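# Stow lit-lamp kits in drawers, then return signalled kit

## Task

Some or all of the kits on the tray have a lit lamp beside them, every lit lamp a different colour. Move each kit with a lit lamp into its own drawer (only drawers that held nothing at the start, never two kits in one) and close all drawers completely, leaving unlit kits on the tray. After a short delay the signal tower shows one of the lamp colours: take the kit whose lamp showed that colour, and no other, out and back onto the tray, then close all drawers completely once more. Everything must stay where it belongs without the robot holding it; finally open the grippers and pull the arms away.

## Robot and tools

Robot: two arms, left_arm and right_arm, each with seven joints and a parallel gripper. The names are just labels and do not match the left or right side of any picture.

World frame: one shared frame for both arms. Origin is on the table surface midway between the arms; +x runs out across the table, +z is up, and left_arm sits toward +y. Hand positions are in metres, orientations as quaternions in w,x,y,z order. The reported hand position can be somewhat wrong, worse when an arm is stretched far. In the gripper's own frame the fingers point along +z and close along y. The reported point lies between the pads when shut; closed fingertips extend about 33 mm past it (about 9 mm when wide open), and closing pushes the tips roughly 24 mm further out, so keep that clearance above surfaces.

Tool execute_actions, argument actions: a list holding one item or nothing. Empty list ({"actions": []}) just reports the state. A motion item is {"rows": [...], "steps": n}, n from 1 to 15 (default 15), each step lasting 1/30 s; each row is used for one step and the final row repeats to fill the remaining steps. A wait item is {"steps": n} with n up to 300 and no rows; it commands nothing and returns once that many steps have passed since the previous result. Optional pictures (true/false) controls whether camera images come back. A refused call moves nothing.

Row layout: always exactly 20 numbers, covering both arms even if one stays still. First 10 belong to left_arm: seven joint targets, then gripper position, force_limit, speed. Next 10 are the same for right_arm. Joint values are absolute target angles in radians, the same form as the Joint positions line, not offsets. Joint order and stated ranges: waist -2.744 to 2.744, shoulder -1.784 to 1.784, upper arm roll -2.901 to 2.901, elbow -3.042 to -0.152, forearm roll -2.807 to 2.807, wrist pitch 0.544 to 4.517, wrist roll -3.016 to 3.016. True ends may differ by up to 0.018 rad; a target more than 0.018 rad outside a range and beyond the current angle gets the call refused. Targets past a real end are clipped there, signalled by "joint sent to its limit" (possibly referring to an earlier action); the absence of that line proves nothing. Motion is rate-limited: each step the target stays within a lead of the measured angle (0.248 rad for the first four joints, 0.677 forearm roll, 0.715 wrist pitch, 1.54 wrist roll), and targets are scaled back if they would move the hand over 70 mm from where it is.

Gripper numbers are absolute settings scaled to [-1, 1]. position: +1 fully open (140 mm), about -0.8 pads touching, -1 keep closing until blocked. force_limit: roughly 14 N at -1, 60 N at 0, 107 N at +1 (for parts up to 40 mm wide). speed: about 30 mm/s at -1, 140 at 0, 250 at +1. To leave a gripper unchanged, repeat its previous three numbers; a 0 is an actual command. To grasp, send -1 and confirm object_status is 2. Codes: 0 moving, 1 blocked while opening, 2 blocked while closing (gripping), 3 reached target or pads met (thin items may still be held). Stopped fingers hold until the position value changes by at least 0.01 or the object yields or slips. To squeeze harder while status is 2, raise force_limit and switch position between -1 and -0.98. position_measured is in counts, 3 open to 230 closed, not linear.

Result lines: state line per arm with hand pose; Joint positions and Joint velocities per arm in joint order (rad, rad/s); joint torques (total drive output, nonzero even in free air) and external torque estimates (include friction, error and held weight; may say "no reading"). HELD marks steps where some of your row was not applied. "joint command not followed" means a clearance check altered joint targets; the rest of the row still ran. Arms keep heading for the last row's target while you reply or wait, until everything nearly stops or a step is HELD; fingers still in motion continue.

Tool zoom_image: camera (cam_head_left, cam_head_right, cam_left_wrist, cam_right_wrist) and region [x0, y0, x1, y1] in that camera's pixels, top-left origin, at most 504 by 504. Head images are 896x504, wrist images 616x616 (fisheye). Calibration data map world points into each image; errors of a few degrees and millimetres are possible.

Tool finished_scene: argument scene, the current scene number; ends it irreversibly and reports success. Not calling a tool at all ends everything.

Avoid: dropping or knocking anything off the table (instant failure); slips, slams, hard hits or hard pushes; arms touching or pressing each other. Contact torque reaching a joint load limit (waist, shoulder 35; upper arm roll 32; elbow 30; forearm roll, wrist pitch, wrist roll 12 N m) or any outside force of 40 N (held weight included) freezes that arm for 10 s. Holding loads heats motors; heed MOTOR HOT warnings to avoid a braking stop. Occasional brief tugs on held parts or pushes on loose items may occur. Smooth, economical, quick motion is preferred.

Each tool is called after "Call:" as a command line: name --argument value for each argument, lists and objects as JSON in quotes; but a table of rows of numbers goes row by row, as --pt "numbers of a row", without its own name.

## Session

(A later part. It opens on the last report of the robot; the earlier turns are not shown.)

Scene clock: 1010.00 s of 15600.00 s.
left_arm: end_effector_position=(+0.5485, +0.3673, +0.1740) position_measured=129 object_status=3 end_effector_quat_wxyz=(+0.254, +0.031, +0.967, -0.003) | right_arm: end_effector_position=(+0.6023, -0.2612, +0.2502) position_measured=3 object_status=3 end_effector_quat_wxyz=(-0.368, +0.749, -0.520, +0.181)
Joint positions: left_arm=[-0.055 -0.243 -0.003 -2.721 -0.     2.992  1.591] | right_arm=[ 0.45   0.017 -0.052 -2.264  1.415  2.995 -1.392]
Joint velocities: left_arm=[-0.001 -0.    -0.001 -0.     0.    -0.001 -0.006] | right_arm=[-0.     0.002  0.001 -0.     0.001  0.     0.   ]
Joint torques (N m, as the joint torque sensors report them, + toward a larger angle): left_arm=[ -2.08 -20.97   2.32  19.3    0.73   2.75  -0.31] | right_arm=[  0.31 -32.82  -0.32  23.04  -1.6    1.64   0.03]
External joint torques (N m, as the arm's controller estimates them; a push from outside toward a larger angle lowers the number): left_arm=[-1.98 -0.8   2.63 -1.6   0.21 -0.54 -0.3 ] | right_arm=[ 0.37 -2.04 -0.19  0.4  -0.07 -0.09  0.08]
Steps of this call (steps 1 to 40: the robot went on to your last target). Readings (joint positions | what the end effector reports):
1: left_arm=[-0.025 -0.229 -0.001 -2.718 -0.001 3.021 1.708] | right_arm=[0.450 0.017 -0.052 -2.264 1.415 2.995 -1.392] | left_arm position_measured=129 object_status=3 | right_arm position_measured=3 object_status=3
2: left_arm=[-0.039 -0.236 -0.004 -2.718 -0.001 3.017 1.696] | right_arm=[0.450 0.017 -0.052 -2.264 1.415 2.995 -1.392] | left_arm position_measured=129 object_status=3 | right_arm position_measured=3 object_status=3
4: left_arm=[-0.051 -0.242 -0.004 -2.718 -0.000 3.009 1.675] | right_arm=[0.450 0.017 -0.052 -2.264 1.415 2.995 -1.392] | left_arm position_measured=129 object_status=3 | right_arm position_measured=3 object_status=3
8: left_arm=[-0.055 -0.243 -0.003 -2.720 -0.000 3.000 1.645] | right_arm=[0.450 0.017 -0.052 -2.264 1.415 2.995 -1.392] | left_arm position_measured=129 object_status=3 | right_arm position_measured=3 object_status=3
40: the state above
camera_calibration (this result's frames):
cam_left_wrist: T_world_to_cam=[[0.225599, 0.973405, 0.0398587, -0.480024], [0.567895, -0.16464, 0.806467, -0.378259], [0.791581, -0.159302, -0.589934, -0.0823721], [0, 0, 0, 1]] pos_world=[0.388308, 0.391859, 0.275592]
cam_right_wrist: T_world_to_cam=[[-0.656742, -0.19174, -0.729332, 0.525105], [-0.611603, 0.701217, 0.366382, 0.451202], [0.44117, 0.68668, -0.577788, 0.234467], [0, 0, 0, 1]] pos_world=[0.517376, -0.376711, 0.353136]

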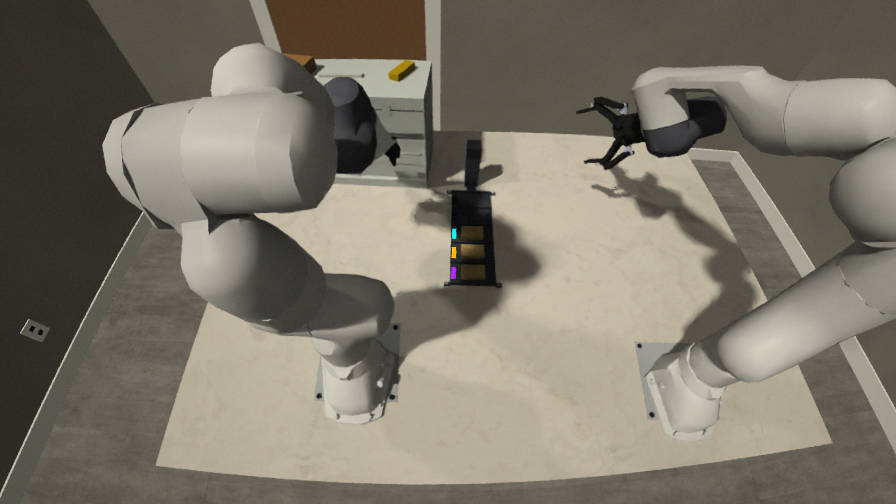

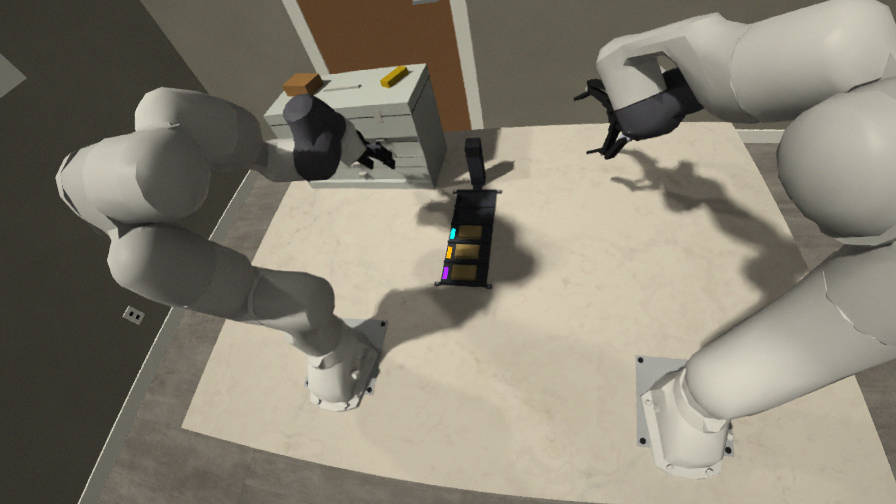

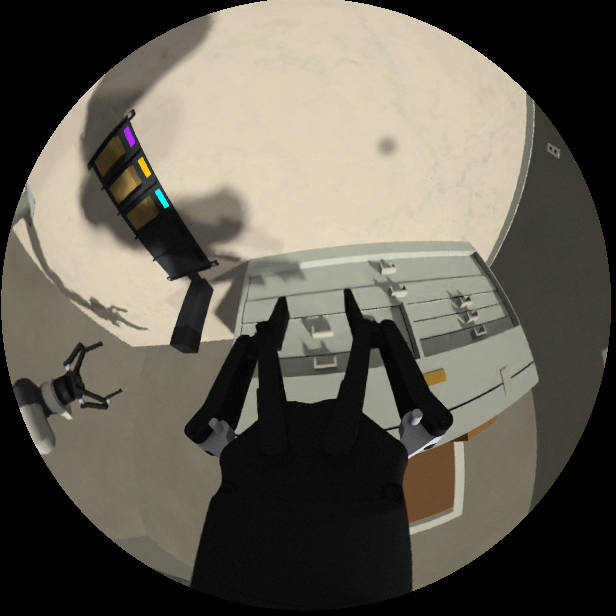

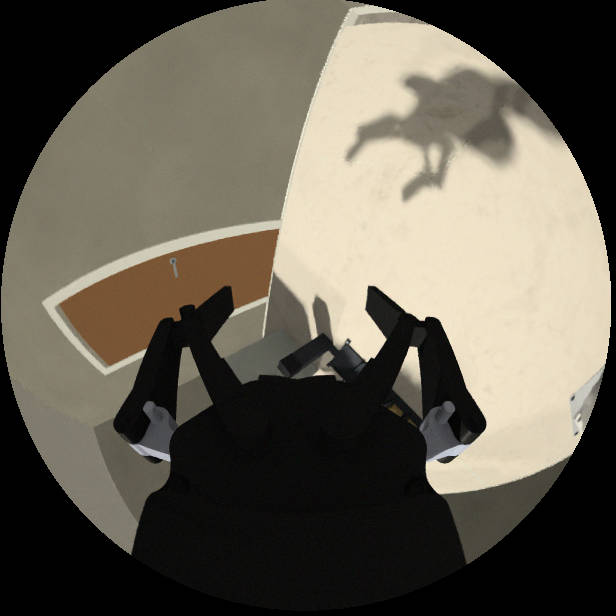

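Call:
execute_actions --actions '[{"rows":[[-0.055,-0.2,0,-2.674,0,2.984,1.59,0,0,0,0.45,0.017,-0.05,-2.264,1.415,2.995,-1.392,1,0,0],[-0.055,-0.2,0,-2.674,0,2.984,1.59,0,0,0,0.45,0.017,-0.05,-2.264,1.415,2.995,-1.392,1,0,0],[-0.055,-0.2,0,-2.674,0,2.984,1.59,0,0,0,0.45,0.017,-0.05,-2.264,1.415,2.995,-1.392,1,0,0],[-0.053,-0.156,0,-2.626,0,2.98,1.59,0,0,0,0.45,0.017,-0.05,-2.264,1.415,2.995,-1.392,1,0,0],[-0.053,-0.156,0,-2.626,0,2.98,1.59,0,0,0,0.45,0.017,-0.05,-2.264,1.415,2.995,-1.392,1,0,0],[-0.053,-0.156,0,-2.626,0,2.98,1.59,0,0,0,0.45,0.017,-0.05,-2.264,1.415,2.995,-1.392,1,0,0],[-0.051,-0.112,0,-2.579,0,2.977,1.59,0,0,0,0.45,0.017,-0.05,-2.264,1.415,2.995,-1.392,1,0,0]],"steps":15}]' --pictures false

Call:
execute_actions --actions '[{"steps":20}]'

Scene clock: 1029.97 s of 15600.00 s.
left_arm: end_effector_position=(+0.5929, +0.3661, +0.1742) position_measured=129 object_status=3 end_effector_quat_wxyz=(+0.255, +0.029, +0.967, -0.003) | right_arm: end_effector_position=(+0.6023, -0.2612, +0.2502) position_measured=3 object_status=3 end_effector_quat_wxyz=(-0.368, +0.749, -0.520, +0.181)
Joint positions: left_arm=[-0.054 -0.115 -0.002 -2.582 -0.     2.982  1.59 ] | right_arm=[ 0.45   0.017 -0.052 -2.264  1.415  2.995 -1.392]
Joint velocities: left_arm=[ 0.     0.014  0.001  0.019 -0.    -0.007 -0.   ] | right_arm=[-0.001 -0.001 -0.001  0.     0.     0.    -0.001]
Joint torques (N m, as the joint torque sensors report them, + toward a larger angle): left_arm=[  1.29 -22.71   2.37  21.7    0.79   2.84   0.15] | right_arm=[  0.02 -33.09  -0.03  22.98  -1.55   1.68   0.04]
External joint torques (N m, as the arm's controller estimates them; a push from outside toward a larger angle lowers the number): left_arm=[ 1.36  2.2   2.53  0.74  0.27 -0.45  0.17] | right_arm=[ 0.15 -2.15  0.16  0.31 -0.03 -0.07  0.08]
Steps of this call (steps 1 to 15: the robot went on to your last target; steps 16 to 90: nothing new was sent; then 16.47 s passed at rest; steps 91 to 105: all 15 steps of this action). Readings (joint positions | what the end effector reports):
91: left_arm=[-0.055 -0.234 -0.002 -2.710 -0.000 2.991 1.590] | right_arm=[0.450 0.017 -0.052 -2.264 1.415 2.995 -1.392] | left_arm position_measured=129 object_status=3 | right_arm position_measured=3 object_status=3
92: left_arm=[-0.055 -0.223 -0.002 -2.698 -0.000 2.991 1.590] | right_arm=[0.450 0.017 -0.052 -2.264 1.415 2.995 -1.392] | left_arm position_measured=129 object_status=3 | right_arm position_measured=3 object_status=3
94: left_arm=[-0.055 -0.200 -0.002 -2.673 -0.000 2.989 1.590] | right_arm=[0.450 0.017 -0.052 -2.264 1.415 2.995 -1.392] | left_arm position_measured=129 object_status=3 | right_arm position_measured=3 object_status=3
98: left_arm=[-0.055 -0.143 -0.002 -2.610 -0.000 2.986 1.590] | right_arm=[0.450 0.017 -0.052 -2.264 1.415 2.995 -1.392] | left_arm position_measured=129 object_status=3 | right_arm position_measured=3 object_status=3
105: the state above

Scene clock: 1030.63 s of 15600.00 s.
left_arm: end_effector_position=(+0.5932, +0.3661, +0.1742) position_measured=129 object_status=3 end_effector_quat_wxyz=(+0.255, +0.029, +0.967, -0.003) | right_arm: end_effector_position=(+0.6023, -0.2612, +0.2502) position_measured=3 object_status=3 end_effector_quat_wxyz=(-0.368, +0.749, -0.520, +0.181)
Joint positions: left_arm=[-0.054 -0.114 -0.002 -2.581 -0.     2.981  1.59 ] | right_arm=[ 0.45   0.017 -0.052 -2.264  1.415  2.995 -1.392]
Joint velocities: left_arm=[ 0.001  0.001 -0.001  0.    -0.     0.001  0.   ] | right_arm=[-0.    -0.001  0.002  0.     0.001 -0.     0.001]
Joint torques (N m, as the joint torque sensors report them, + toward a larger angle): left_arm=[  1.57 -23.21   2.17  21.94   0.77   2.77   0.15] | right_arm=[  0.45 -32.55  -0.24  22.82  -1.51   1.7    0.03]
External joint torques (N m, as the arm's controller estimates them; a push from outside toward a larger angle lowers the number): left_arm=[ 1.6   1.7   2.29  0.82  0.25 -0.53  0.16] | right_arm=[ 0.4  -1.58 -0.23  0.11  0.03 -0.02  0.07]
Steps of this call (steps 1 to 15: the robot went on to your last target; steps 16 to 20: nothing new was sent). Readings (joint positions | what the end effector reports):
1: left_arm=[-0.054 -0.115 -0.002 -2.581 -0.000 2.982 1.590] | right_arm=[0.450 0.017 -0.052 -2.264 1.415 2.995 -1.392] | left_arm position_measured=129 object_status=3 | right_arm position_measured=3 object_status=3
2: left_arm=[-0.054 -0.114 -0.002 -2.581 -0.000 2.982 1.590] | right_arm=[0.450 0.017 -0.052 -2.264 1.415 2.995 -1.392] | left_arm position_measured=129 object_status=3 | right_arm position_measured=3 object_status=3
4: left_arm=[-0.054 -0.114 -0.002 -2.581 -0.000 2.982 1.590] | right_arm=[0.450 0.017 -0.052 -2.264 1.415 2.995 -1.392] | left_arm position_measured=129 object_status=3 | right_arm position_measured=3 object_status=3
8: left_arm=[-0.054 -0.114 -0.002 -2.581 -0.000 2.981 1.590] | right_arm=[0.450 0.017 -0.052 -2.264 1.415 2.995 -1.392] | left_arm position_measured=129 object_status=3 | right_arm position_measured=3 object_status=3
20: the state above
All arms were judged still, so your last target was given up. Only a new action makes them travel on or press farther. Fingers that are still opening or closing keep moving.
camera_calibration (this result's frames):
cam_left_wrist: T_world_to_cam=[[0.222797, 0.974096, 0.0387092, -0.487368], [0.568275, -0.162035, 0.806727, -0.405242], [0.792101, -0.157739, -0.589656, -0.118805], [0, 0, 0, 1]] pos_world=[0.432979, 0.39034, 0.275731]
cam_right_wrist: T_world_to_cam=[[-0.656742, -0.19174, -0.729332, 0.525105], [-0.611603, 0.701217, 0.366382, 0.451202], [0.44117, 0.68668, -0.577788, 0.234467], [0, 0, 0, 1]] pos_world=[0.517376, -0.376711, 0.353136]

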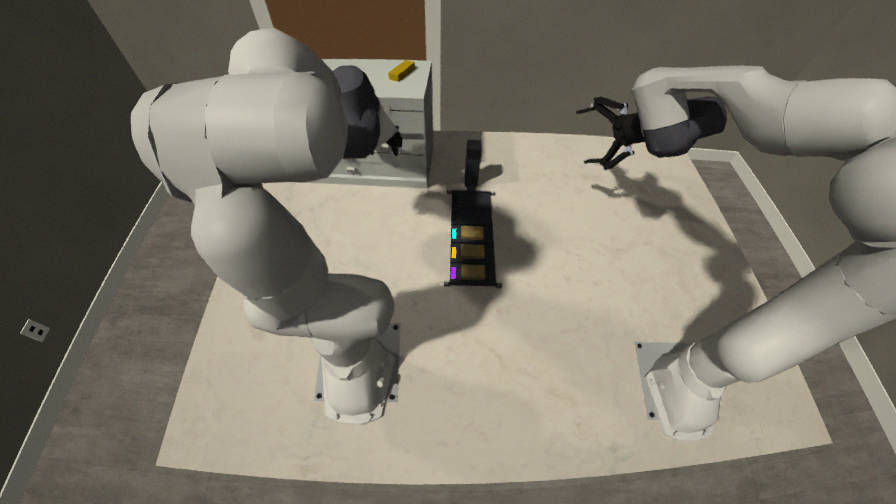

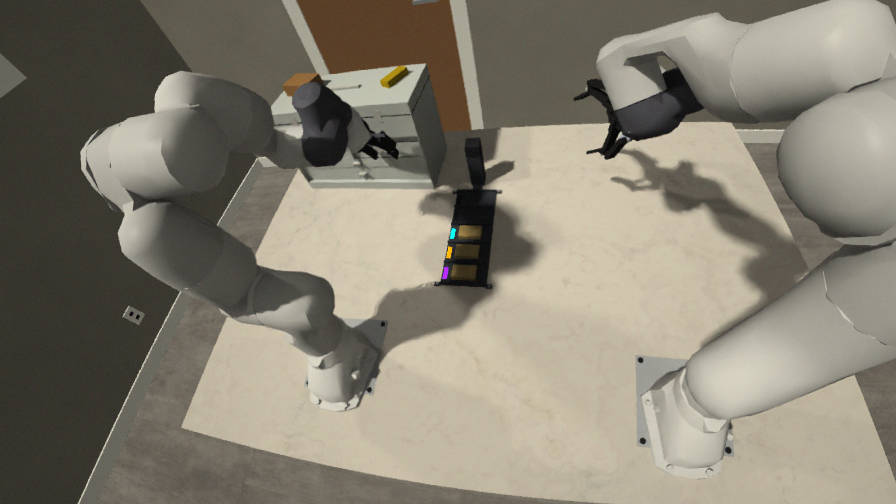

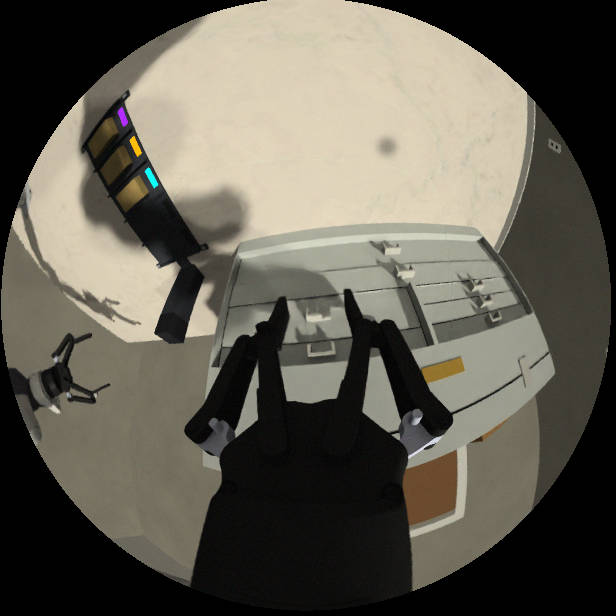

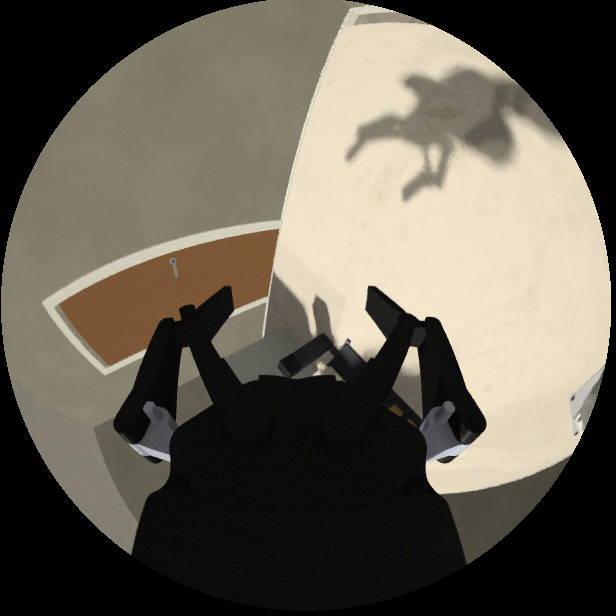

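Call:
execute_actions --actions '[{"rows":[[-0.044,-0.112,0,-2.579,0,2.977,1.595,0,0,0,0.45,0.017,-0.05,-2.264,1.415,2.995,-1.392,1,0,0],[-0.044,-0.112,0,-2.579,0,2.977,1.595,0,0,0,0.45,0.017,-0.05,-2.264,1.415,2.995,-1.392,1,0,0],[-0.044,-0.112,0,-2.579,0,2.977,1.595,0,0,0,0.45,0.017,-0.05,-2.264,1.415,2.995,-1.392,1,0,0],[-0.044,-0.112,0,-2.579,0,2.977,1.595,0,0,0,0.45,0.017,-0.05,-2.264,1.415,2.995,-1.392,1,0,0],[-0.044,-0.112,0,-2.579,0,2.977,1.595,0,0,0,0.45,0.017,-0.05,-2.264,1.415,2.995,-1.392,1,0,0],[-0.044,-0.112,0,-2.579,0,2.977,1.595,-1,0,-0.5,0.45,0.017,-0.05,-2.264,1.415,2.995,-1.392,1,0,0]],"steps":15}]' --pictures false

Call:
execute_actions --actions '[{"steps":25}]' --pictures false

Scene clock: 1042.83 s of 15600.00 s.
left_arm: end_effector_position=(+0.5934, +0.3704, +0.1741) position_measured=169 object_status=0 end_effector_quat_wxyz=(+0.254, +0.026, +0.967, -0.002) | right_arm: end_effector_position=(+0.6023, -0.2612, +0.2502) position_measured=3 object_status=3 end_effector_quat_wxyz=(-0.368, +0.749, -0.520, +0.181)
Joint positions: left_arm=[-0.047 -0.114 -0.002 -2.58  -0.     2.981  1.59 ] | right_arm=[ 0.45   0.017 -0.052 -2.264  1.415  2.995 -1.392]
Joint velocities: left_arm=[ 0.001  0.002  0.001  0.001  0.    -0.     0.001] | right_arm=[-0.001 -0.002 -0.001 -0.    -0.001 -0.    -0.   ]
Joint torques (N m, as the joint torque sensors report them, + toward a larger angle): left_arm=[  1.3  -23.49   1.82  21.13   0.89   2.89   0.28] | right_arm=[  0.58 -32.81   0.13  23.2   -1.51   1.65   0.02]
External joint torques (N m, as the arm's controller estimates them; a push from outside toward a larger angle lowers the number): left_arm=[ 1.25  1.45  1.87  0.    0.38 -0.42  0.29] | right_arm=[ 0.68 -1.85  0.29  0.52  0.02 -0.09  0.06]
Steps of this call (steps 1 to 90: nothing new was sent; then 8.70 s passed at rest; steps 91 to 105: all 15 steps of this action). Readings (joint positions | what the end effector reports):
91: left_arm=[-0.053 -0.114 -0.002 -2.580 -0.000 2.981 1.590] | right_arm=[0.450 0.017 -0.052 -2.264 1.415 2.995 -1.392] | left_arm position_measured=129 object_status=3 | right_arm position_measured=3 object_status=3
92: left_arm=[-0.051 -0.114 -0.002 -2.580 -0.000 2.981 1.590] | right_arm=[0.450 0.017 -0.052 -2.264 1.415 2.995 -1.392] | left_arm position_measured=129 object_status=3 | right_arm position_measured=3 object_status=3
94: left_arm=[-0.048 -0.114 -0.002 -2.580 -0.000 2.981 1.590] | right_arm=[0.450 0.017 -0.052 -2.264 1.415 2.995 -1.392] | left_arm position_measured=129 object_status=3 | right_arm position_measured=3 object_status=3
98: left_arm=[-0.047 -0.114 -0.002 -2.580 -0.000 2.981 1.590] | right_arm=[0.450 0.017 -0.052 -2.264 1.415 2.995 -1.392] | left_arm position_measured=137 object_status=0 | right_arm position_measured=3 object_status=3
105: the state above

Scene clock: 1043.67 s of 15600.00 s.
left_arm: end_effector_position=(+0.5935, +0.3678, +0.1744) position_measured=193 object_status=2 end_effector_quat_wxyz=(+0.255, +0.028, +0.967, -0.002) | right_arm: end_effector_position=(+0.6023, -0.2612, +0.2502) position_measured=3 object_status=3 end_effector_quat_wxyz=(-0.368, +0.749, -0.520, +0.181)
Joint positions: left_arm=[-0.049 -0.114 -0.004 -2.58  -0.     2.981  1.59 ] | right_arm=[ 0.45   0.017 -0.052 -2.264  1.415  2.995 -1.392]
Joint velocities: left_arm=[-0.     0.002  0.    -0.001 -0.    -0.001  0.001] | right_arm=[ 0.001 -0.001 -0.001  0.    -0.    -0.     0.001]
Joint torques (N m, as the joint torque sensors report them, + toward a larger angle): left_arm=[  3.1  -23.69   2.73  21.61   0.75   2.83   0.41] | right_arm=[  0.41 -32.47  -0.25  23.04  -1.6    1.66   0.01]
External joint torques (N m, as the arm's controller estimates them; a push from outside toward a larger angle lowers the number): left_arm=[ 3.08  1.08  2.8   0.6   0.24 -0.46  0.42] | right_arm=[ 0.3  -1.45 -0.29  0.29 -0.06 -0.06  0.05]
Steps of this call (steps 1 to 15: the robot went on to your last target; steps 16 to 25: nothing new was sent). Readings (joint positions | what the end effector reports):
1: left_arm=[-0.047 -0.114 -0.002 -2.580 -0.000 2.981 1.590] | right_arm=[0.450 0.017 -0.052 -2.264 1.415 2.995 -1.392] | left_arm position_measured=174 object_status=0 | right_arm position_measured=3 object_status=3
2: left_arm=[-0.048 -0.114 -0.003 -2.580 -0.000 2.981 1.590] | right_arm=[0.450 0.017 -0.052 -2.264 1.415 2.995 -1.392] | left_arm position_measured=179 object_status=0 | right_arm position_measured=3 object_status=3
4: left_arm=[-0.049 -0.114 -0.004 -2.580 -0.000 2.981 1.590] | right_arm=[0.450 0.017 -0.052 -2.264 1.415 2.995 -1.392] | left_arm position_measured=188 object_status=0 | right_arm position_measured=3 object_status=3
8: left_arm=[-0.049 -0.114 -0.004 -2.580 -0.000 2.981 1.590] | right_arm=[0.450 0.017 -0.052 -2.264 1.415 2.995 -1.392] | left_arm position_measured=193 object_status=0 | right_arm position_measured=3 object_status=3
25: the state above
All arms were judged still, so your last target was given up. Only a new action makes them travel on or press farther. Fingers that are still opening or closing keep moving.

Call:
execute_actions --actions '[{"rows":[[-0.052,-0.14,0,-2.611,0,2.981,1.59,-1,0,-0.5,0.45,0.017,-0.05,-2.264,1.415,2.995,-1.392,1,0,0],[-0.052,-0.14,0,-2.611,0,2.981,1.59,-1,0,-0.5,0.45,0.017,-0.05,-2.264,1.415,2.995,-1.392,1,0,0],[-0.052,-0.168,0,-2.642,0,2.984,1.59,-1,0,-0.5,0.45,0.017,-0.05,-2.264,1.415,2.995,-1.392,1,0,0],[-0.052,-0.168,0,-2.642,0,2.984,1.59,-1,0,-0.5,0.45,0.017,-0.05,-2.264,1.415,2.995,-1.392,1,0,0],[-0.052,-0.197,0,-2.673,0,2.986,1.59,-1,0,-0.5,0.45,0.017,-0.05,-2.264,1.415,2.995,-1.392,1,0,0],[-0.052,-0.197,0,-2.673,0,2.986,1.59,-1,0,-0.5,0.45,0.017,-0.05,-2.264,1.415,2.995,-1.392,1,0,0],[-0.053,-0.226,0,-2.704,0,2.987,1.59,-1,0,-0.5,0.45,0.017,-0.05,-2.264,1.415,2.995,-1.392,1,0,0],[-0.053,-0.226,0,-2.704,0,2.987,1.59,-1,0,-0.5,0.45,0.017,-0.05,-2.264,1.415,2.995,-1.392,1,0,0],[-0.053,-0.257,0,-2.735,0,2.988,1.59,-1,0,-0.5,0.45,0.017,-0.05,-2.264,1.415,2.995,-1.392,1,0,0],[-0.053,-0.257,0,-2.735,0,2.988,1.59,-1,0,-0.5,0.45,0.017,-0.05,-2.264,1.415,2.995,-1.392,1,0,0],[-0.053,-0.288,0,-2.765,0,2.986,1.59,-1,0,-0.5,0.45,0.017,-0.05,-2.264,1.415,2.995,-1.392,1,0,0],[-0.053,-0.288,0,-2.765,0,2.985,1.59,-1,0,-0.5,0.45,0.017,-0.05,-2.264,1.415,2.995,-1.392,1,0,0],[-0.054,-0.32,0,-2.795,0,2.983,1.59,-1,0,-0.5,0.45,0.017,-0.05,-2.264,1.415,2.995,-1.392,1,0,0],[-0.054,-0.32,0,-2.795,0,2.981,1.59,-1,0,-0.5,0.45,0.017,-0.05,-2.264,1.415,2.995,-1.392,1,0,0],[-0.054,-0.353,0,-2.825,0,2.979,1.59,-1,0,-0.5,0.45,0.017,-0.05,-2.264,1.415,2.995,-1.392,1,0,0]],"steps":15}]' --pictures false

Call:
execute_actions --actions '[{"rows":[[-0.054,-0.353,0,-2.825,0,2.976,1.59,-1,0,-0.5,0.45,0.017,-0.05,-2.264,1.415,2.995,-1.392,1,0,0],[-0.054,-0.388,0,-2.855,0,2.972,1.59,-1,0,-0.5,0.45,0.017,-0.05,-2.264,1.415,2.995,-1.392,1,0,0],[-0.054,-0.388,0,-2.855,0,2.968,1.59,-1,0,-0.5,0.45,0.017,-0.05,-2.264,1.415,2.995,-1.392,1,0,0],[-0.055,-0.423,0,-2.885,0,2.964,1.59,-1,0,-0.5,0.45,0.017,-0.05,-2.264,1.415,2.995,-1.392,1,0,0],[-0.055,-0.423,0,-2.885,0,2.96,1.59,-1,0,-0.5,0.45,0.017,-0.05,-2.264,1.415,2.995,-1.392,1,0,0],[-0.055,-0.46,0,-2.914,0,2.955,1.59,-1,0,-0.5,0.45,0.017,-0.05,-2.264,1.415,2.995,-1.392,1,0,0],[-0.055,-0.46,0,-2.914,0,2.95,1.59,-1,0,-0.5,0.45,0.017,-0.05,-2.264,1.415,2.995,-1.392,1,0,0],[-0.055,-0.498,0,-2.943,0,2.944,1.59,-1,0,-0.5,0.45,0.017,-0.05,-2.264,1.415,2.995,-1.392,1,0,0],[-0.055,-0.498,0,-2.943,0,2.938,1.59,-1,0,-0.5,0.45,0.017,-0.05,-2.264,1.415,2.995,-1.392,1,0,0],[-0.056,-0.538,0,-2.973,0,2.933,1.59,-1,0,-0.5,0.45,0.017,-0.05,-2.264,1.415,2.995,-1.392,1,0,0],[-0.056,-0.538,0,-2.973,0,2.931,1.59,-1,0,-0.5,0.45,0.017,-0.05,-2.264,1.415,2.995,-1.392,1,0,0],[-0.056,-0.58,0,-3.001,0,2.931,1.59,-1,0,-0.5,0.45,0.017,-0.05,-2.264,1.415,2.995,-1.392,1,0,0]],"steps":15}]' --pictures false

Call:
execute_actions --actions '[{"steps":20}]'

Scene clock: 1102.00 s of 15600.00 s.
left_arm: end_effector_position=(+0.5281, +0.3713, +0.1753) position_measured=193 object_status=2 end_effector_quat_wxyz=(+0.255, +0.027, +0.967, -0.002) | right_arm: end_effector_position=(+0.6023, -0.2612, +0.2502) position_measured=3 object_status=3 end_effector_quat_wxyz=(-0.368, +0.749, -0.520, +0.181)
Joint positions: left_arm=[-0.05  -0.31  -0.002 -2.782 -0.     2.988  1.59 ] | right_arm=[ 0.45   0.017 -0.052 -2.264  1.415  2.995 -1.392]
Joint velocities: left_arm=[-0.001 -0.54   0.008 -0.514 -0.    -0.012 -0.   ] | right_arm=[ 0.001 -0.    -0.002  0.     0.001 -0.001  0.002]
Joint torques (N m, as the joint torque sensors report them, + toward a larger angle): left_arm=[ -2.78 -17.63   0.49  19.77   0.82   2.54   0.02] | right_arm=[  0.4  -32.95  -0.15  23.04  -1.57   1.61   0.02]
External joint torques (N m, as the arm's controller estimates them; a push from outside toward a larger angle lowers the number): left_arm=[-3.01 -1.66  0.76 -3.59  0.43 -0.88  0.03] | right_arm=[ 0.56 -2.11  0.07  0.4  -0.05 -0.14  0.06]
Steps of this call (steps 1 to 90: nothing new was sent; then 54.83 s passed at rest; steps 91 to 105: all 15 steps of this action). Readings (joint positions | what the end effector reports):
91: left_arm=[-0.049 -0.119 -0.004 -2.586 -0.000 2.982 1.590] | right_arm=[0.450 0.017 -0.052 -2.264 1.415 2.995 -1.392] | left_arm position_measured=193 object_status=2 | right_arm position_measured=3 object_status=3
92: left_arm=[-0.050 -0.126 -0.004 -2.593 -0.000 2.982 1.590] | right_arm=[0.450 0.017 -0.052 -2.264 1.415 2.995 -1.392] | left_arm position_measured=193 object_status=2 | right_arm position_measured=3 object_status=3
94: left_arm=[-0.050 -0.148 -0.004 -2.617 -0.000 2.983 1.590] | right_arm=[0.450 0.017 -0.052 -2.264 1.415 2.995 -1.392] | left_arm position_measured=193 object_status=2 | right_arm position_measured=3 object_status=3
98: left_arm=[-0.050 -0.202 -0.003 -2.675 -0.000 2.986 1.590] | right_arm=[0.450 0.017 -0.052 -2.264 1.415 2.995 -1.392] | left_arm position_measured=193 object_status=2 | right_arm position_measured=3 object_status=3
105: the state above

Scene clock: 1102.50 s of 15600.00 s.
left_arm: end_effector_position=(+0.4594, +0.3746, +0.1762) position_measured=193 object_status=2 end_effector_quat_wxyz=(+0.257, +0.026, +0.966, -0.002) | right_arm: end_effector_position=(+0.6023, -0.2612, +0.2502) position_measured=3 object_status=3 end_effector_quat_wxyz=(-0.368, +0.749, -0.520, +0.181)
Joint positions: left_arm=[-0.05  -0.565  0.    -2.99  -0.     2.945  1.59 ] | right_arm=[ 0.45   0.017 -0.052 -2.264  1.415  2.995 -1.392]
Joint velocities: left_arm=[ 0.001 -0.187  0.001 -0.13  -0.    -0.053  0.001] | right_arm=[ 0.001  0.    -0.     0.001 -0.002  0.     0.   ]
Joint torques (N m, as the joint torque sensors report them, + toward a larger angle): left_arm=[ -3.82 -10.09  -0.05  19.95   0.86   2.63   0.14] | right_arm=[  0.54 -32.64  -0.14  22.96  -1.52   1.64  -0.01]
External joint torques (N m, as the arm's controller estimates them; a push from outside toward a larger angle lowers the number): left_arm=[-3.73 -2.18  0.57 -2.57  0.25 -0.7   0.15] | right_arm=[ 0.43 -1.7  -0.18  0.2   0.03 -0.08  0.04]
Steps of this call (steps 1 to 15: all 15 steps of this action). Readings (joint positions | what the end effector reports):
1: left_arm=[-0.050 -0.325 -0.002 -2.797 -0.000 2.987 1.590] | right_arm=[0.450 0.017 -0.052 -2.264 1.415 2.995 -1.392] | left_arm position_measured=193 object_status=2 | right_arm position_measured=3 object_status=3
2: left_arm=[-0.050 -0.343 -0.001 -2.813 -0.000 2.986 1.590] | right_arm=[0.450 0.017 -0.052 -2.264 1.415 2.995 -1.392] | left_arm position_measured=193 object_status=2 | right_arm position_measured=3 object_status=3
4: left_arm=[-0.050 -0.377 -0.001 -2.843 -0.000 2.982 1.590] | right_arm=[0.450 0.017 -0.052 -2.264 1.415 2.995 -1.392] | left_arm position_measured=193 object_status=2 | right_arm position_measured=3 object_status=3
8: left_arm=[-0.050 -0.449 -0.001 -2.902 -0.000 2.970 1.590] | right_arm=[0.450 0.017 -0.052 -2.264 1.415 2.995 -1.392] | left_arm position_measured=193 object_status=2 | right_arm position_measured=3 object_status=3
15: the state above

Scene clock: 1103.17 s of 15600.00 s.
left_arm: end_effector_position=(+0.4562, +0.3747, +0.1762) position_measured=193 object_status=2 end_effector_quat_wxyz=(+0.257, +0.026, +0.966, -0.002) | right_arm: end_effector_position=(+0.6023, -0.2612, +0.2502) position_measured=3 object_status=3 end_effector_quat_wxyz=(-0.368, +0.749, -0.520, +0.181)
Joint positions: left_arm=[-0.05  -0.578  0.    -2.998 -0.     2.939  1.59 ] | right_arm=[ 0.45   0.017 -0.052 -2.264  1.415  2.995 -1.392]
Joint velocities: left_arm=[ 0.    -0.     0.001 -0.001 -0.    -0.001  0.   ] | right_arm=[-0.001  0.001  0.001 -0.001 -0.002 -0.001 -0.001]
Joint torques (N m, as the joint torque sensors report them, + toward a larger angle): left_arm=[ -3.87 -10.1    0.02  19.44   0.8    2.21   0.05] | right_arm=[  0.51 -32.62  -0.16  23.01  -1.55   1.59   0.06]
External joint torques (N m, as the arm's controller estimates them; a push from outside toward a larger angle lowers the number): left_arm=[-3.9  -0.75  0.52 -2.23  0.26 -1.09  0.06] | right_arm=[ 0.44 -1.77 -0.16  0.36 -0.01 -0.13  0.1 ]
Steps of this call (steps 1 to 20: the robot went on to your last target). Readings (joint positions | what the end effector reports):
1: left_arm=[-0.050 -0.570 0.000 -2.993 -0.000 2.944 1.590] | right_arm=[0.450 0.017 -0.052 -2.264 1.415 2.995 -1.392] | left_arm position_measured=193 object_status=2 | right_arm position_measured=3 object_status=3
2: left_arm=[-0.050 -0.573 0.000 -2.995 -0.000 2.942 1.590] | right_arm=[0.450 0.017 -0.052 -2.264 1.415 2.995 -1.392] | left_arm position_measured=193 object_status=2 | right_arm position_measured=3 object_status=3
4: left_arm=[-0.050 -0.576 0.000 -2.997 -0.000 2.941 1.590] | right_arm=[0.450 0.017 -0.052 -2.264 1.415 2.995 -1.392] | left_arm position_measured=193 object_status=2 | right_arm position_measured=3 object_status=3
8: left_arm=[-0.050 -0.578 0.000 -2.998 -0.000 2.940 1.590] | right_arm=[0.450 0.017 -0.052 -2.264 1.415 2.995 -1.392] | left_arm position_measured=193 object_status=2 | right_arm position_measured=3 object_status=3
20: the state above
camera_calibration (this result's frames):
cam_left_wrist: T_world_to_cam=[[0.216516, 0.975492, 0.0392048, -0.463035], [0.565608, -0.158069, 0.809384, -0.328352], [0.795744, -0.15307, -0.58597, -0.0118111], [0, 0, 0, 1]] pos_world=[0.295371, 0.397977, 0.276995]
cam_right_wrist: T_world_to_cam=[[-0.656743, -0.19174, -0.729332, 0.525105], [-0.611603, 0.701218, 0.366382, 0.451202], [0.44117, 0.68668, -0.577788, 0.234467], [0, 0, 0, 1]] pos_world=[0.517376, -0.376711, 0.353135]

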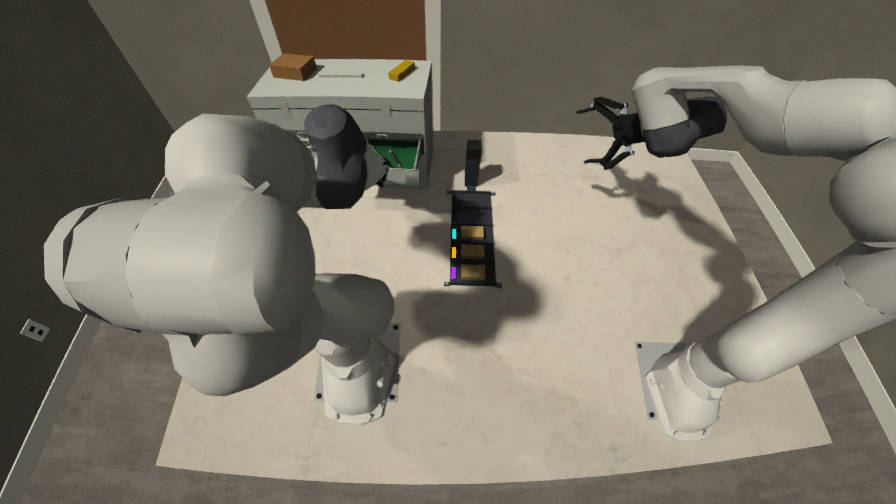

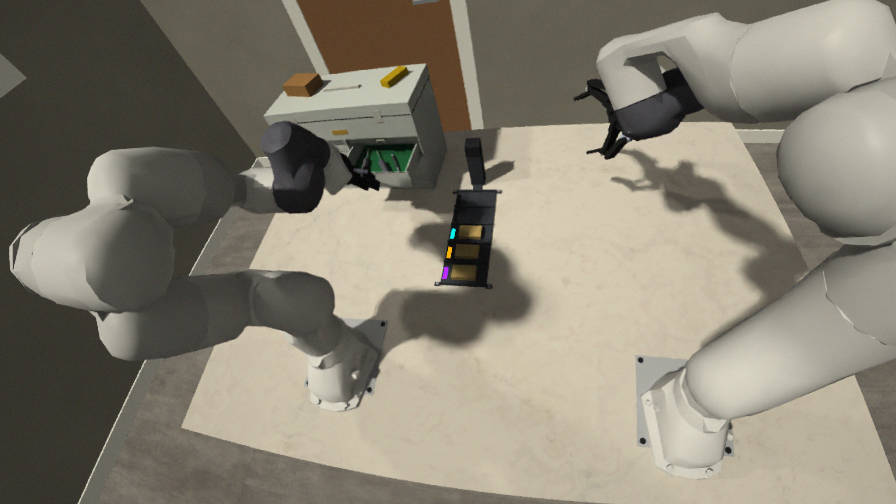

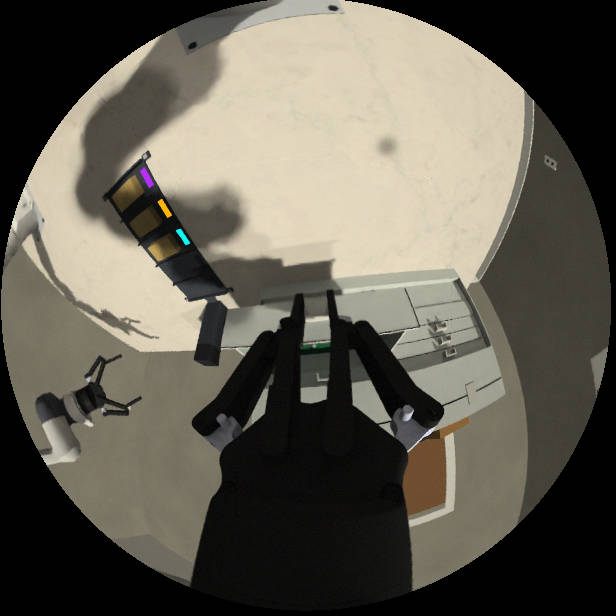

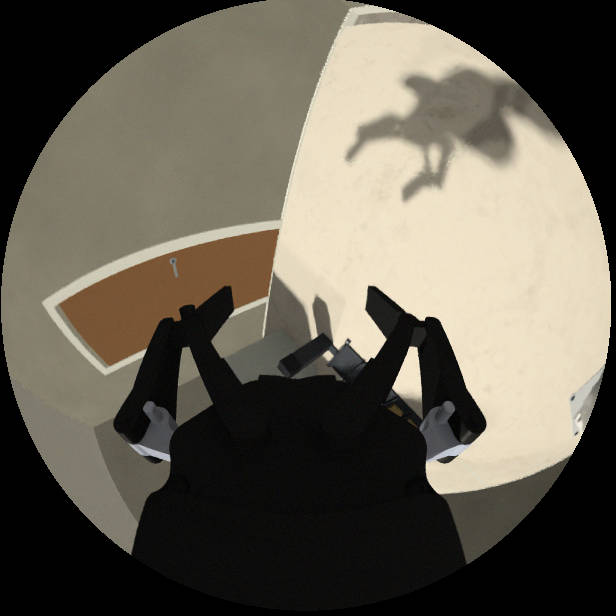

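Call:
execute_actions --actions '[{"rows":[[-0.05,-0.538,0,-2.973,0,2.95,1.59,-1,0,-0.5,0.45,0.017,-0.05,-2.264,1.415,2.995,-1.392,1,0,0],[-0.05,-0.538,0,-2.973,0,2.955,1.59,-1,0,-0.5,0.45,0.017,-0.05,-2.264,1.415,2.995,-1.392,1,0,0],[-0.05,-0.498,0,-2.943,0,2.96,1.59,-1,0,-0.5,0.45,0.017,-0.05,-2.264,1.415,2.995,-1.392,1,0,0],[-0.05,-0.498,0,-2.943,0,2.964,1.59,-1,0,-0.5,0.45,0.017,-0.05,-2.264,1.415,2.995,-1.392,1,0,0],[-0.05,-0.46,0,-2.914,0,2.968,1.59,-1,0,-0.5,0.45,0.017,-0.05,-2.264,1.415,2.995,-1.392,1,0,0],[-0.05,-0.46,0,-2.914,0,2.972,1.59,-1,0,-0.5,0.45,0.017,-0.05,-2.264,1.415,2.995,-1.392,1,0,0],[-0.05,-0.423,0,-2.885,0,2.975,1.59,-1,0,-0.5,0.45,0.017,-0.05,-2.264,1.415,2.995,-1.392,1,0,0],[-0.05,-0.423,0,-2.885,0,2.978,1.59,-1,0,-0.5,0.45,0.017,-0.05,-2.264,1.415,2.995,-1.392,1,0,0],[-0.05,-0.388,0,-2.855,0,2.981,1.59,-1,0,-0.5,0.45,0.017,-0.05,-2.264,1.415,2.995,-1.392,1,0,0],[-0.05,-0.388,0,-2.855,0,2.983,1.59,-1,0,-0.5,0.45,0.017,-0.05,-2.264,1.415,2.995,-1.392,1,0,0],[-0.05,-0.353,0,-2.825,0,2.985,1.59,-1,0,-0.5,0.45,0.017,-0.05,-2.264,1.415,2.995,-1.392,1,0,0],[-0.05,-0.353,0,-2.825,0,2.986,1.59,-1,0,-0.5,0.45,0.017,-0.05,-2.264,1.415,2.995,-1.392,1,0,0],[-0.05,-0.32,0,-2.795,0,2.987,1.59,-1,0,-0.5,0.45,0.017,-0.05,-2.264,1.415,2.995,-1.392,1,0,0],[-0.05,-0.32,0,-2.795,0,2.988,1.59,-1,0,-0.5,0.45,0.017,-0.05,-2.264,1.415,2.995,-1.392,1,0,0],[-0.05,-0.288,0,-2.765,0,2.988,1.59,-1,0,-0.5,0.45,0.017,-0.05,-2.264,1.415,2.995,-1.392,1,0,0]],"steps":15}]' --pictures false

Call:
execute_actions --actions '[{"rows":[[-0.05,-0.288,0,-2.765,0,2.988,1.59,-1,0,-0.5,0.45,0.017,-0.05,-2.264,1.415,2.995,-1.392,1,0,0],[-0.05,-0.257,0,-2.735,0,2.987,1.59,-1,0,-0.5,0.45,0.017,-0.05,-2.264,1.415,2.995,-1.392,1,0,0],[-0.05,-0.257,0,-2.735,0,2.986,1.59,-1,0,-0.5,0.45,0.017,-0.05,-2.264,1.415,2.995,-1.392,1,0,0],[-0.05,-0.226,0,-2.704,0,2.985,1.59,-1,0,-0.5,0.45,0.017,-0.05,-2.264,1.415,2.995,-1.392,1,0,0],[-0.05,-0.226,0,-2.704,0,2.984,1.59,-1,0,-0.5,0.45,0.017,-0.05,-2.264,1.415,2.995,-1.392,1,0,0],[-0.05,-0.197,0,-2.673,0,2.983,1.59,-1,0,-0.5,0.45,0.017,-0.05,-2.264,1.415,2.995,-1.392,1,0,0],[-0.05,-0.197,0,-2.673,0,2.982,1.59,-1,0,-0.5,0.45,0.017,-0.05,-2.264,1.415,2.995,-1.392,1,0,0],[-0.05,-0.168,0,-2.642,0,2.981,1.59,-1,0,-0.5,0.45,0.017,-0.05,-2.264,1.415,2.995,-1.392,1,0,0],[-0.05,-0.168,0,-2.642,0,2.98,1.59,-1,0,-0.5,0.45,0.017,-0.05,-2.264,1.415,2.995,-1.392,1,0,0],[-0.05,-0.14,0,-2.611,0,2.979,1.59,-1,0,-0.5,0.45,0.017,-0.05,-2.264,1.415,2.995,-1.392,1,0,0],[-0.05,-0.14,0,-2.611,0,2.978,1.59,-1,0,-0.5,0.45,0.017,-0.05,-2.264,1.415,2.995,-1.392,1,0,0],[-0.05,-0.126,0,-2.595,0,2.978,1.59,-1,0,-0.5,0.45,0.017,-0.05,-2.264,1.415,2.995,-1.392,1,0,0],[-0.05,-0.118,0,-2.586,0,2.978,1.59,-1,0,-0.5,0.45,0.017,-0.05,-2.264,1.415,2.995,-1.392,1,0,0],[-0.05,-0.112,0,-2.579,0,2.978,1.59,-1,0,-0.5,0.45,0.017,-0.05,-2.264,1.415,2.995,-1.392,1,0,0],[-0.05,-0.104,0,-2.57,0,2.978,1.59,-1,0,-0.5,0.45,0.017,-0.05,-2.264,1.415,2.995,-1.392,1,0,0]],"steps":15}]' --pictures false

Call:
execute_actions --actions '[{"steps":20}]' --pictures false

Scene clock: 1148.67 s of 15600.00 s.
left_arm: end_effector_position=(+0.5205, +0.3718, +0.1755) position_measured=193 object_status=2 end_effector_quat_wxyz=(+0.253, +0.027, +0.967, -0.002) | right_arm: end_effector_position=(+0.6023, -0.2612, +0.2502) position_measured=3 object_status=3 end_effector_quat_wxyz=(-0.368, +0.749, -0.520, +0.181)
Joint positions: left_arm=[-0.051 -0.335  0.    -2.803 -0.     2.98   1.59 ] | right_arm=[ 0.45   0.017 -0.052 -2.264  1.415  2.995 -1.392]
Joint velocities: left_arm=[-0.003  0.556 -0.005  0.503  0.     0.048 -0.001] | right_arm=[ 0.001  0.     0.    -0.    -0.    -0.    -0.001]
Joint torques (N m, as the joint torque sensors report them, + toward a larger angle): left_arm=[ -0.49 -15.7    0.75  18.97   0.87   3.5    0.13] | right_arm=[  0.05 -32.84  -0.18  22.83  -1.57   1.66   0.06]
External joint torques (N m, as the arm's controller estimates them; a push from outside toward a larger angle lowers the number): left_arm=[-0.35  3.69  1.14 -0.05  0.24  0.41  0.15] | right_arm=[ 0.06 -1.94 -0.11  0.16 -0.03 -0.06  0.1 ]
Steps of this call (steps 1 to 15: the robot went on to your last target; steps 16 to 90: nothing new was sent; then 42.00 s passed at rest; steps 91 to 105: all 15 steps of this action). Readings (joint positions | what the end effector reports):
91: left_arm=[-0.050 -0.571 0.000 -2.992 -0.000 2.940 1.590] | right_arm=[0.450 0.017 -0.052 -2.264 1.415 2.995 -1.392] | left_arm position_measured=193 object_status=2 | right_arm position_measured=3 object_status=3
92: left_arm=[-0.050 -0.561 0.000 -2.985 -0.000 2.942 1.590] | right_arm=[0.450 0.017 -0.052 -2.264 1.415 2.995 -1.392] | left_arm position_measured=193 object_status=2 | right_arm position_measured=3 object_status=3
94: left_arm=[-0.050 -0.530 0.000 -2.962 -0.000 2.948 1.590] | right_arm=[0.450 0.017 -0.052 -2.264 1.415 2.995 -1.392] | left_arm position_measured=193 object_status=2 | right_arm position_measured=3 object_status=3
98: left_arm=[-0.050 -0.458 0.000 -2.907 -0.000 2.962 1.590] | right_arm=[0.450 0.017 -0.052 -2.264 1.415 2.995 -1.392] | left_arm position_measured=193 object_status=2 | right_arm position_measured=3 object_status=3
105: the state above

Scene clock: 1149.17 s of 15600.00 s.
left_arm: end_effector_position=(+0.5896, +0.3680, +0.1745) position_measured=193 object_status=2 end_effector_quat_wxyz=(+0.255, +0.028, +0.967, -0.003) | right_arm: end_effector_position=(+0.6023, -0.2612, +0.2502) position_measured=3 object_status=3 end_effector_quat_wxyz=(-0.368, +0.749, -0.520, +0.181)
Joint positions: left_arm=[-0.052 -0.125 -0.001 -2.592 -0.     2.982  1.59 ] | right_arm=[ 0.45   0.017 -0.052 -2.264  1.415  2.995 -1.392]
Joint velocities: left_arm=[-0.001  0.252 -0.003  0.27  -0.001 -0.003  0.   ] | right_arm=[-0.    -0.    -0.001  0.001 -0.     0.    -0.002]
Joint torques (N m, as the joint torque sensors report them, + toward a larger angle): left_arm=[  0.88 -24.94   1.34  20.44   0.83   2.95   0.06] | right_arm=[  0.17 -32.84   0.02  22.86  -1.52   1.62   0.07]
External joint torques (N m, as the arm's controller estimates them; a push from outside toward a larger angle lowers the number): left_arm=[ 0.83  1.23  1.39  0.66  0.33 -0.24  0.07] | right_arm=[ 0.24 -1.81  0.15  0.07  0.02 -0.12  0.11]
Steps of this call (steps 1 to 15: all 15 steps of this action). Readings (joint positions | what the end effector reports):
1: left_arm=[-0.051 -0.319 -0.000 -2.789 -0.000 2.981 1.590] | right_arm=[0.450 0.017 -0.052 -2.264 1.415 2.995 -1.392] | left_arm position_measured=193 object_status=2 | right_arm position_measured=3 object_status=3
2: left_arm=[-0.051 -0.303 -0.000 -2.773 -0.000 2.982 1.590] | right_arm=[0.450 0.017 -0.052 -2.264 1.415 2.995 -1.392] | left_arm position_measured=193 object_status=2 | right_arm position_measured=3 object_status=3
4: left_arm=[-0.051 -0.271 -0.000 -2.743 -0.000 2.983 1.590] | right_arm=[0.450 0.017 -0.052 -2.264 1.415 2.995 -1.392] | left_arm position_measured=193 object_status=2 | right_arm position_measured=3 object_status=3
8: left_arm=[-0.051 -0.210 -0.001 -2.682 -0.000 2.983 1.590] | right_arm=[0.450 0.017 -0.052 -2.264 1.415 2.995 -1.392] | left_arm position_measured=193 object_status=2 | right_arm position_measured=3 object_status=3
15: the state above

Scene clock: 1149.83 s of 15600.00 s.
left_arm: end_effector_position=(+0.5944, +0.3677, +0.1744) position_measured=193 object_status=2 end_effector_quat_wxyz=(+0.253, +0.028, +0.967, -0.003) | right_arm: end_effector_position=(+0.6023, -0.2612, +0.2502) position_measured=3 object_status=3 end_effector_quat_wxyz=(-0.368, +0.749, -0.520, +0.181)
Joint positions: left_arm=[-0.052 -0.111 -0.002 -2.574 -0.     2.975  1.59 ] | right_arm=[ 0.45   0.017 -0.052 -2.264  1.415  2.995 -1.392]
Joint velocities: left_arm=[-0.    -0.002  0.     0.    -0.001  0.     0.   ] | right_arm=[ 0.001  0.     0.001 -0.    -0.001 -0.     0.001]
Joint torques (N m, as the joint torque sensors report them, + toward a larger angle): left_arm=[  0.25 -20.27   2.08  22.93   0.77   3.91   0.07] | right_arm=[  0.12 -32.91  -0.21  23.35  -1.52   1.62   0.  ]
External joint torques (N m, as the arm's controller estimates them; a push from outside toward a larger angle lowers the number): left_arm=[0.29 4.87 2.23 1.78 0.25 0.61 0.08] | right_arm=[ 0.07 -1.9  -0.2   0.61  0.03 -0.11  0.05]
Steps of this call (steps 1 to 20: the robot went on to your last target). Readings (joint positions | what the end effector reports):
1: left_arm=[-0.052 -0.118 -0.001 -2.585 -0.000 2.982 1.590] | right_arm=[0.450 0.017 -0.052 -2.264 1.415 2.995 -1.392] | left_arm position_measured=193 object_status=2 | right_arm position_measured=3 object_status=3
2: left_arm=[-0.052 -0.114 -0.001 -2.580 -0.000 2.982 1.590] | right_arm=[0.450 0.017 -0.052 -2.264 1.415 2.995 -1.392] | left_arm position_measured=193 object_status=2 | right_arm position_measured=3 object_status=3
4: left_arm=[-0.052 -0.111 -0.001 -2.577 -0.000 2.980 1.590] | right_arm=[0.450 0.017 -0.052 -2.264 1.415 2.995 -1.392] | left_arm position_measured=193 object_status=2 | right_arm position_measured=3 object_status=3
8: left_arm=[-0.052 -0.111 -0.002 -2.575 -0.000 2.977 1.590] | right_arm=[0.450 0.017 -0.052 -2.264 1.415 2.995 -1.392] | left_arm position_measured=193 object_status=2 | right_arm position_measured=3 object_status=3
20: the state above


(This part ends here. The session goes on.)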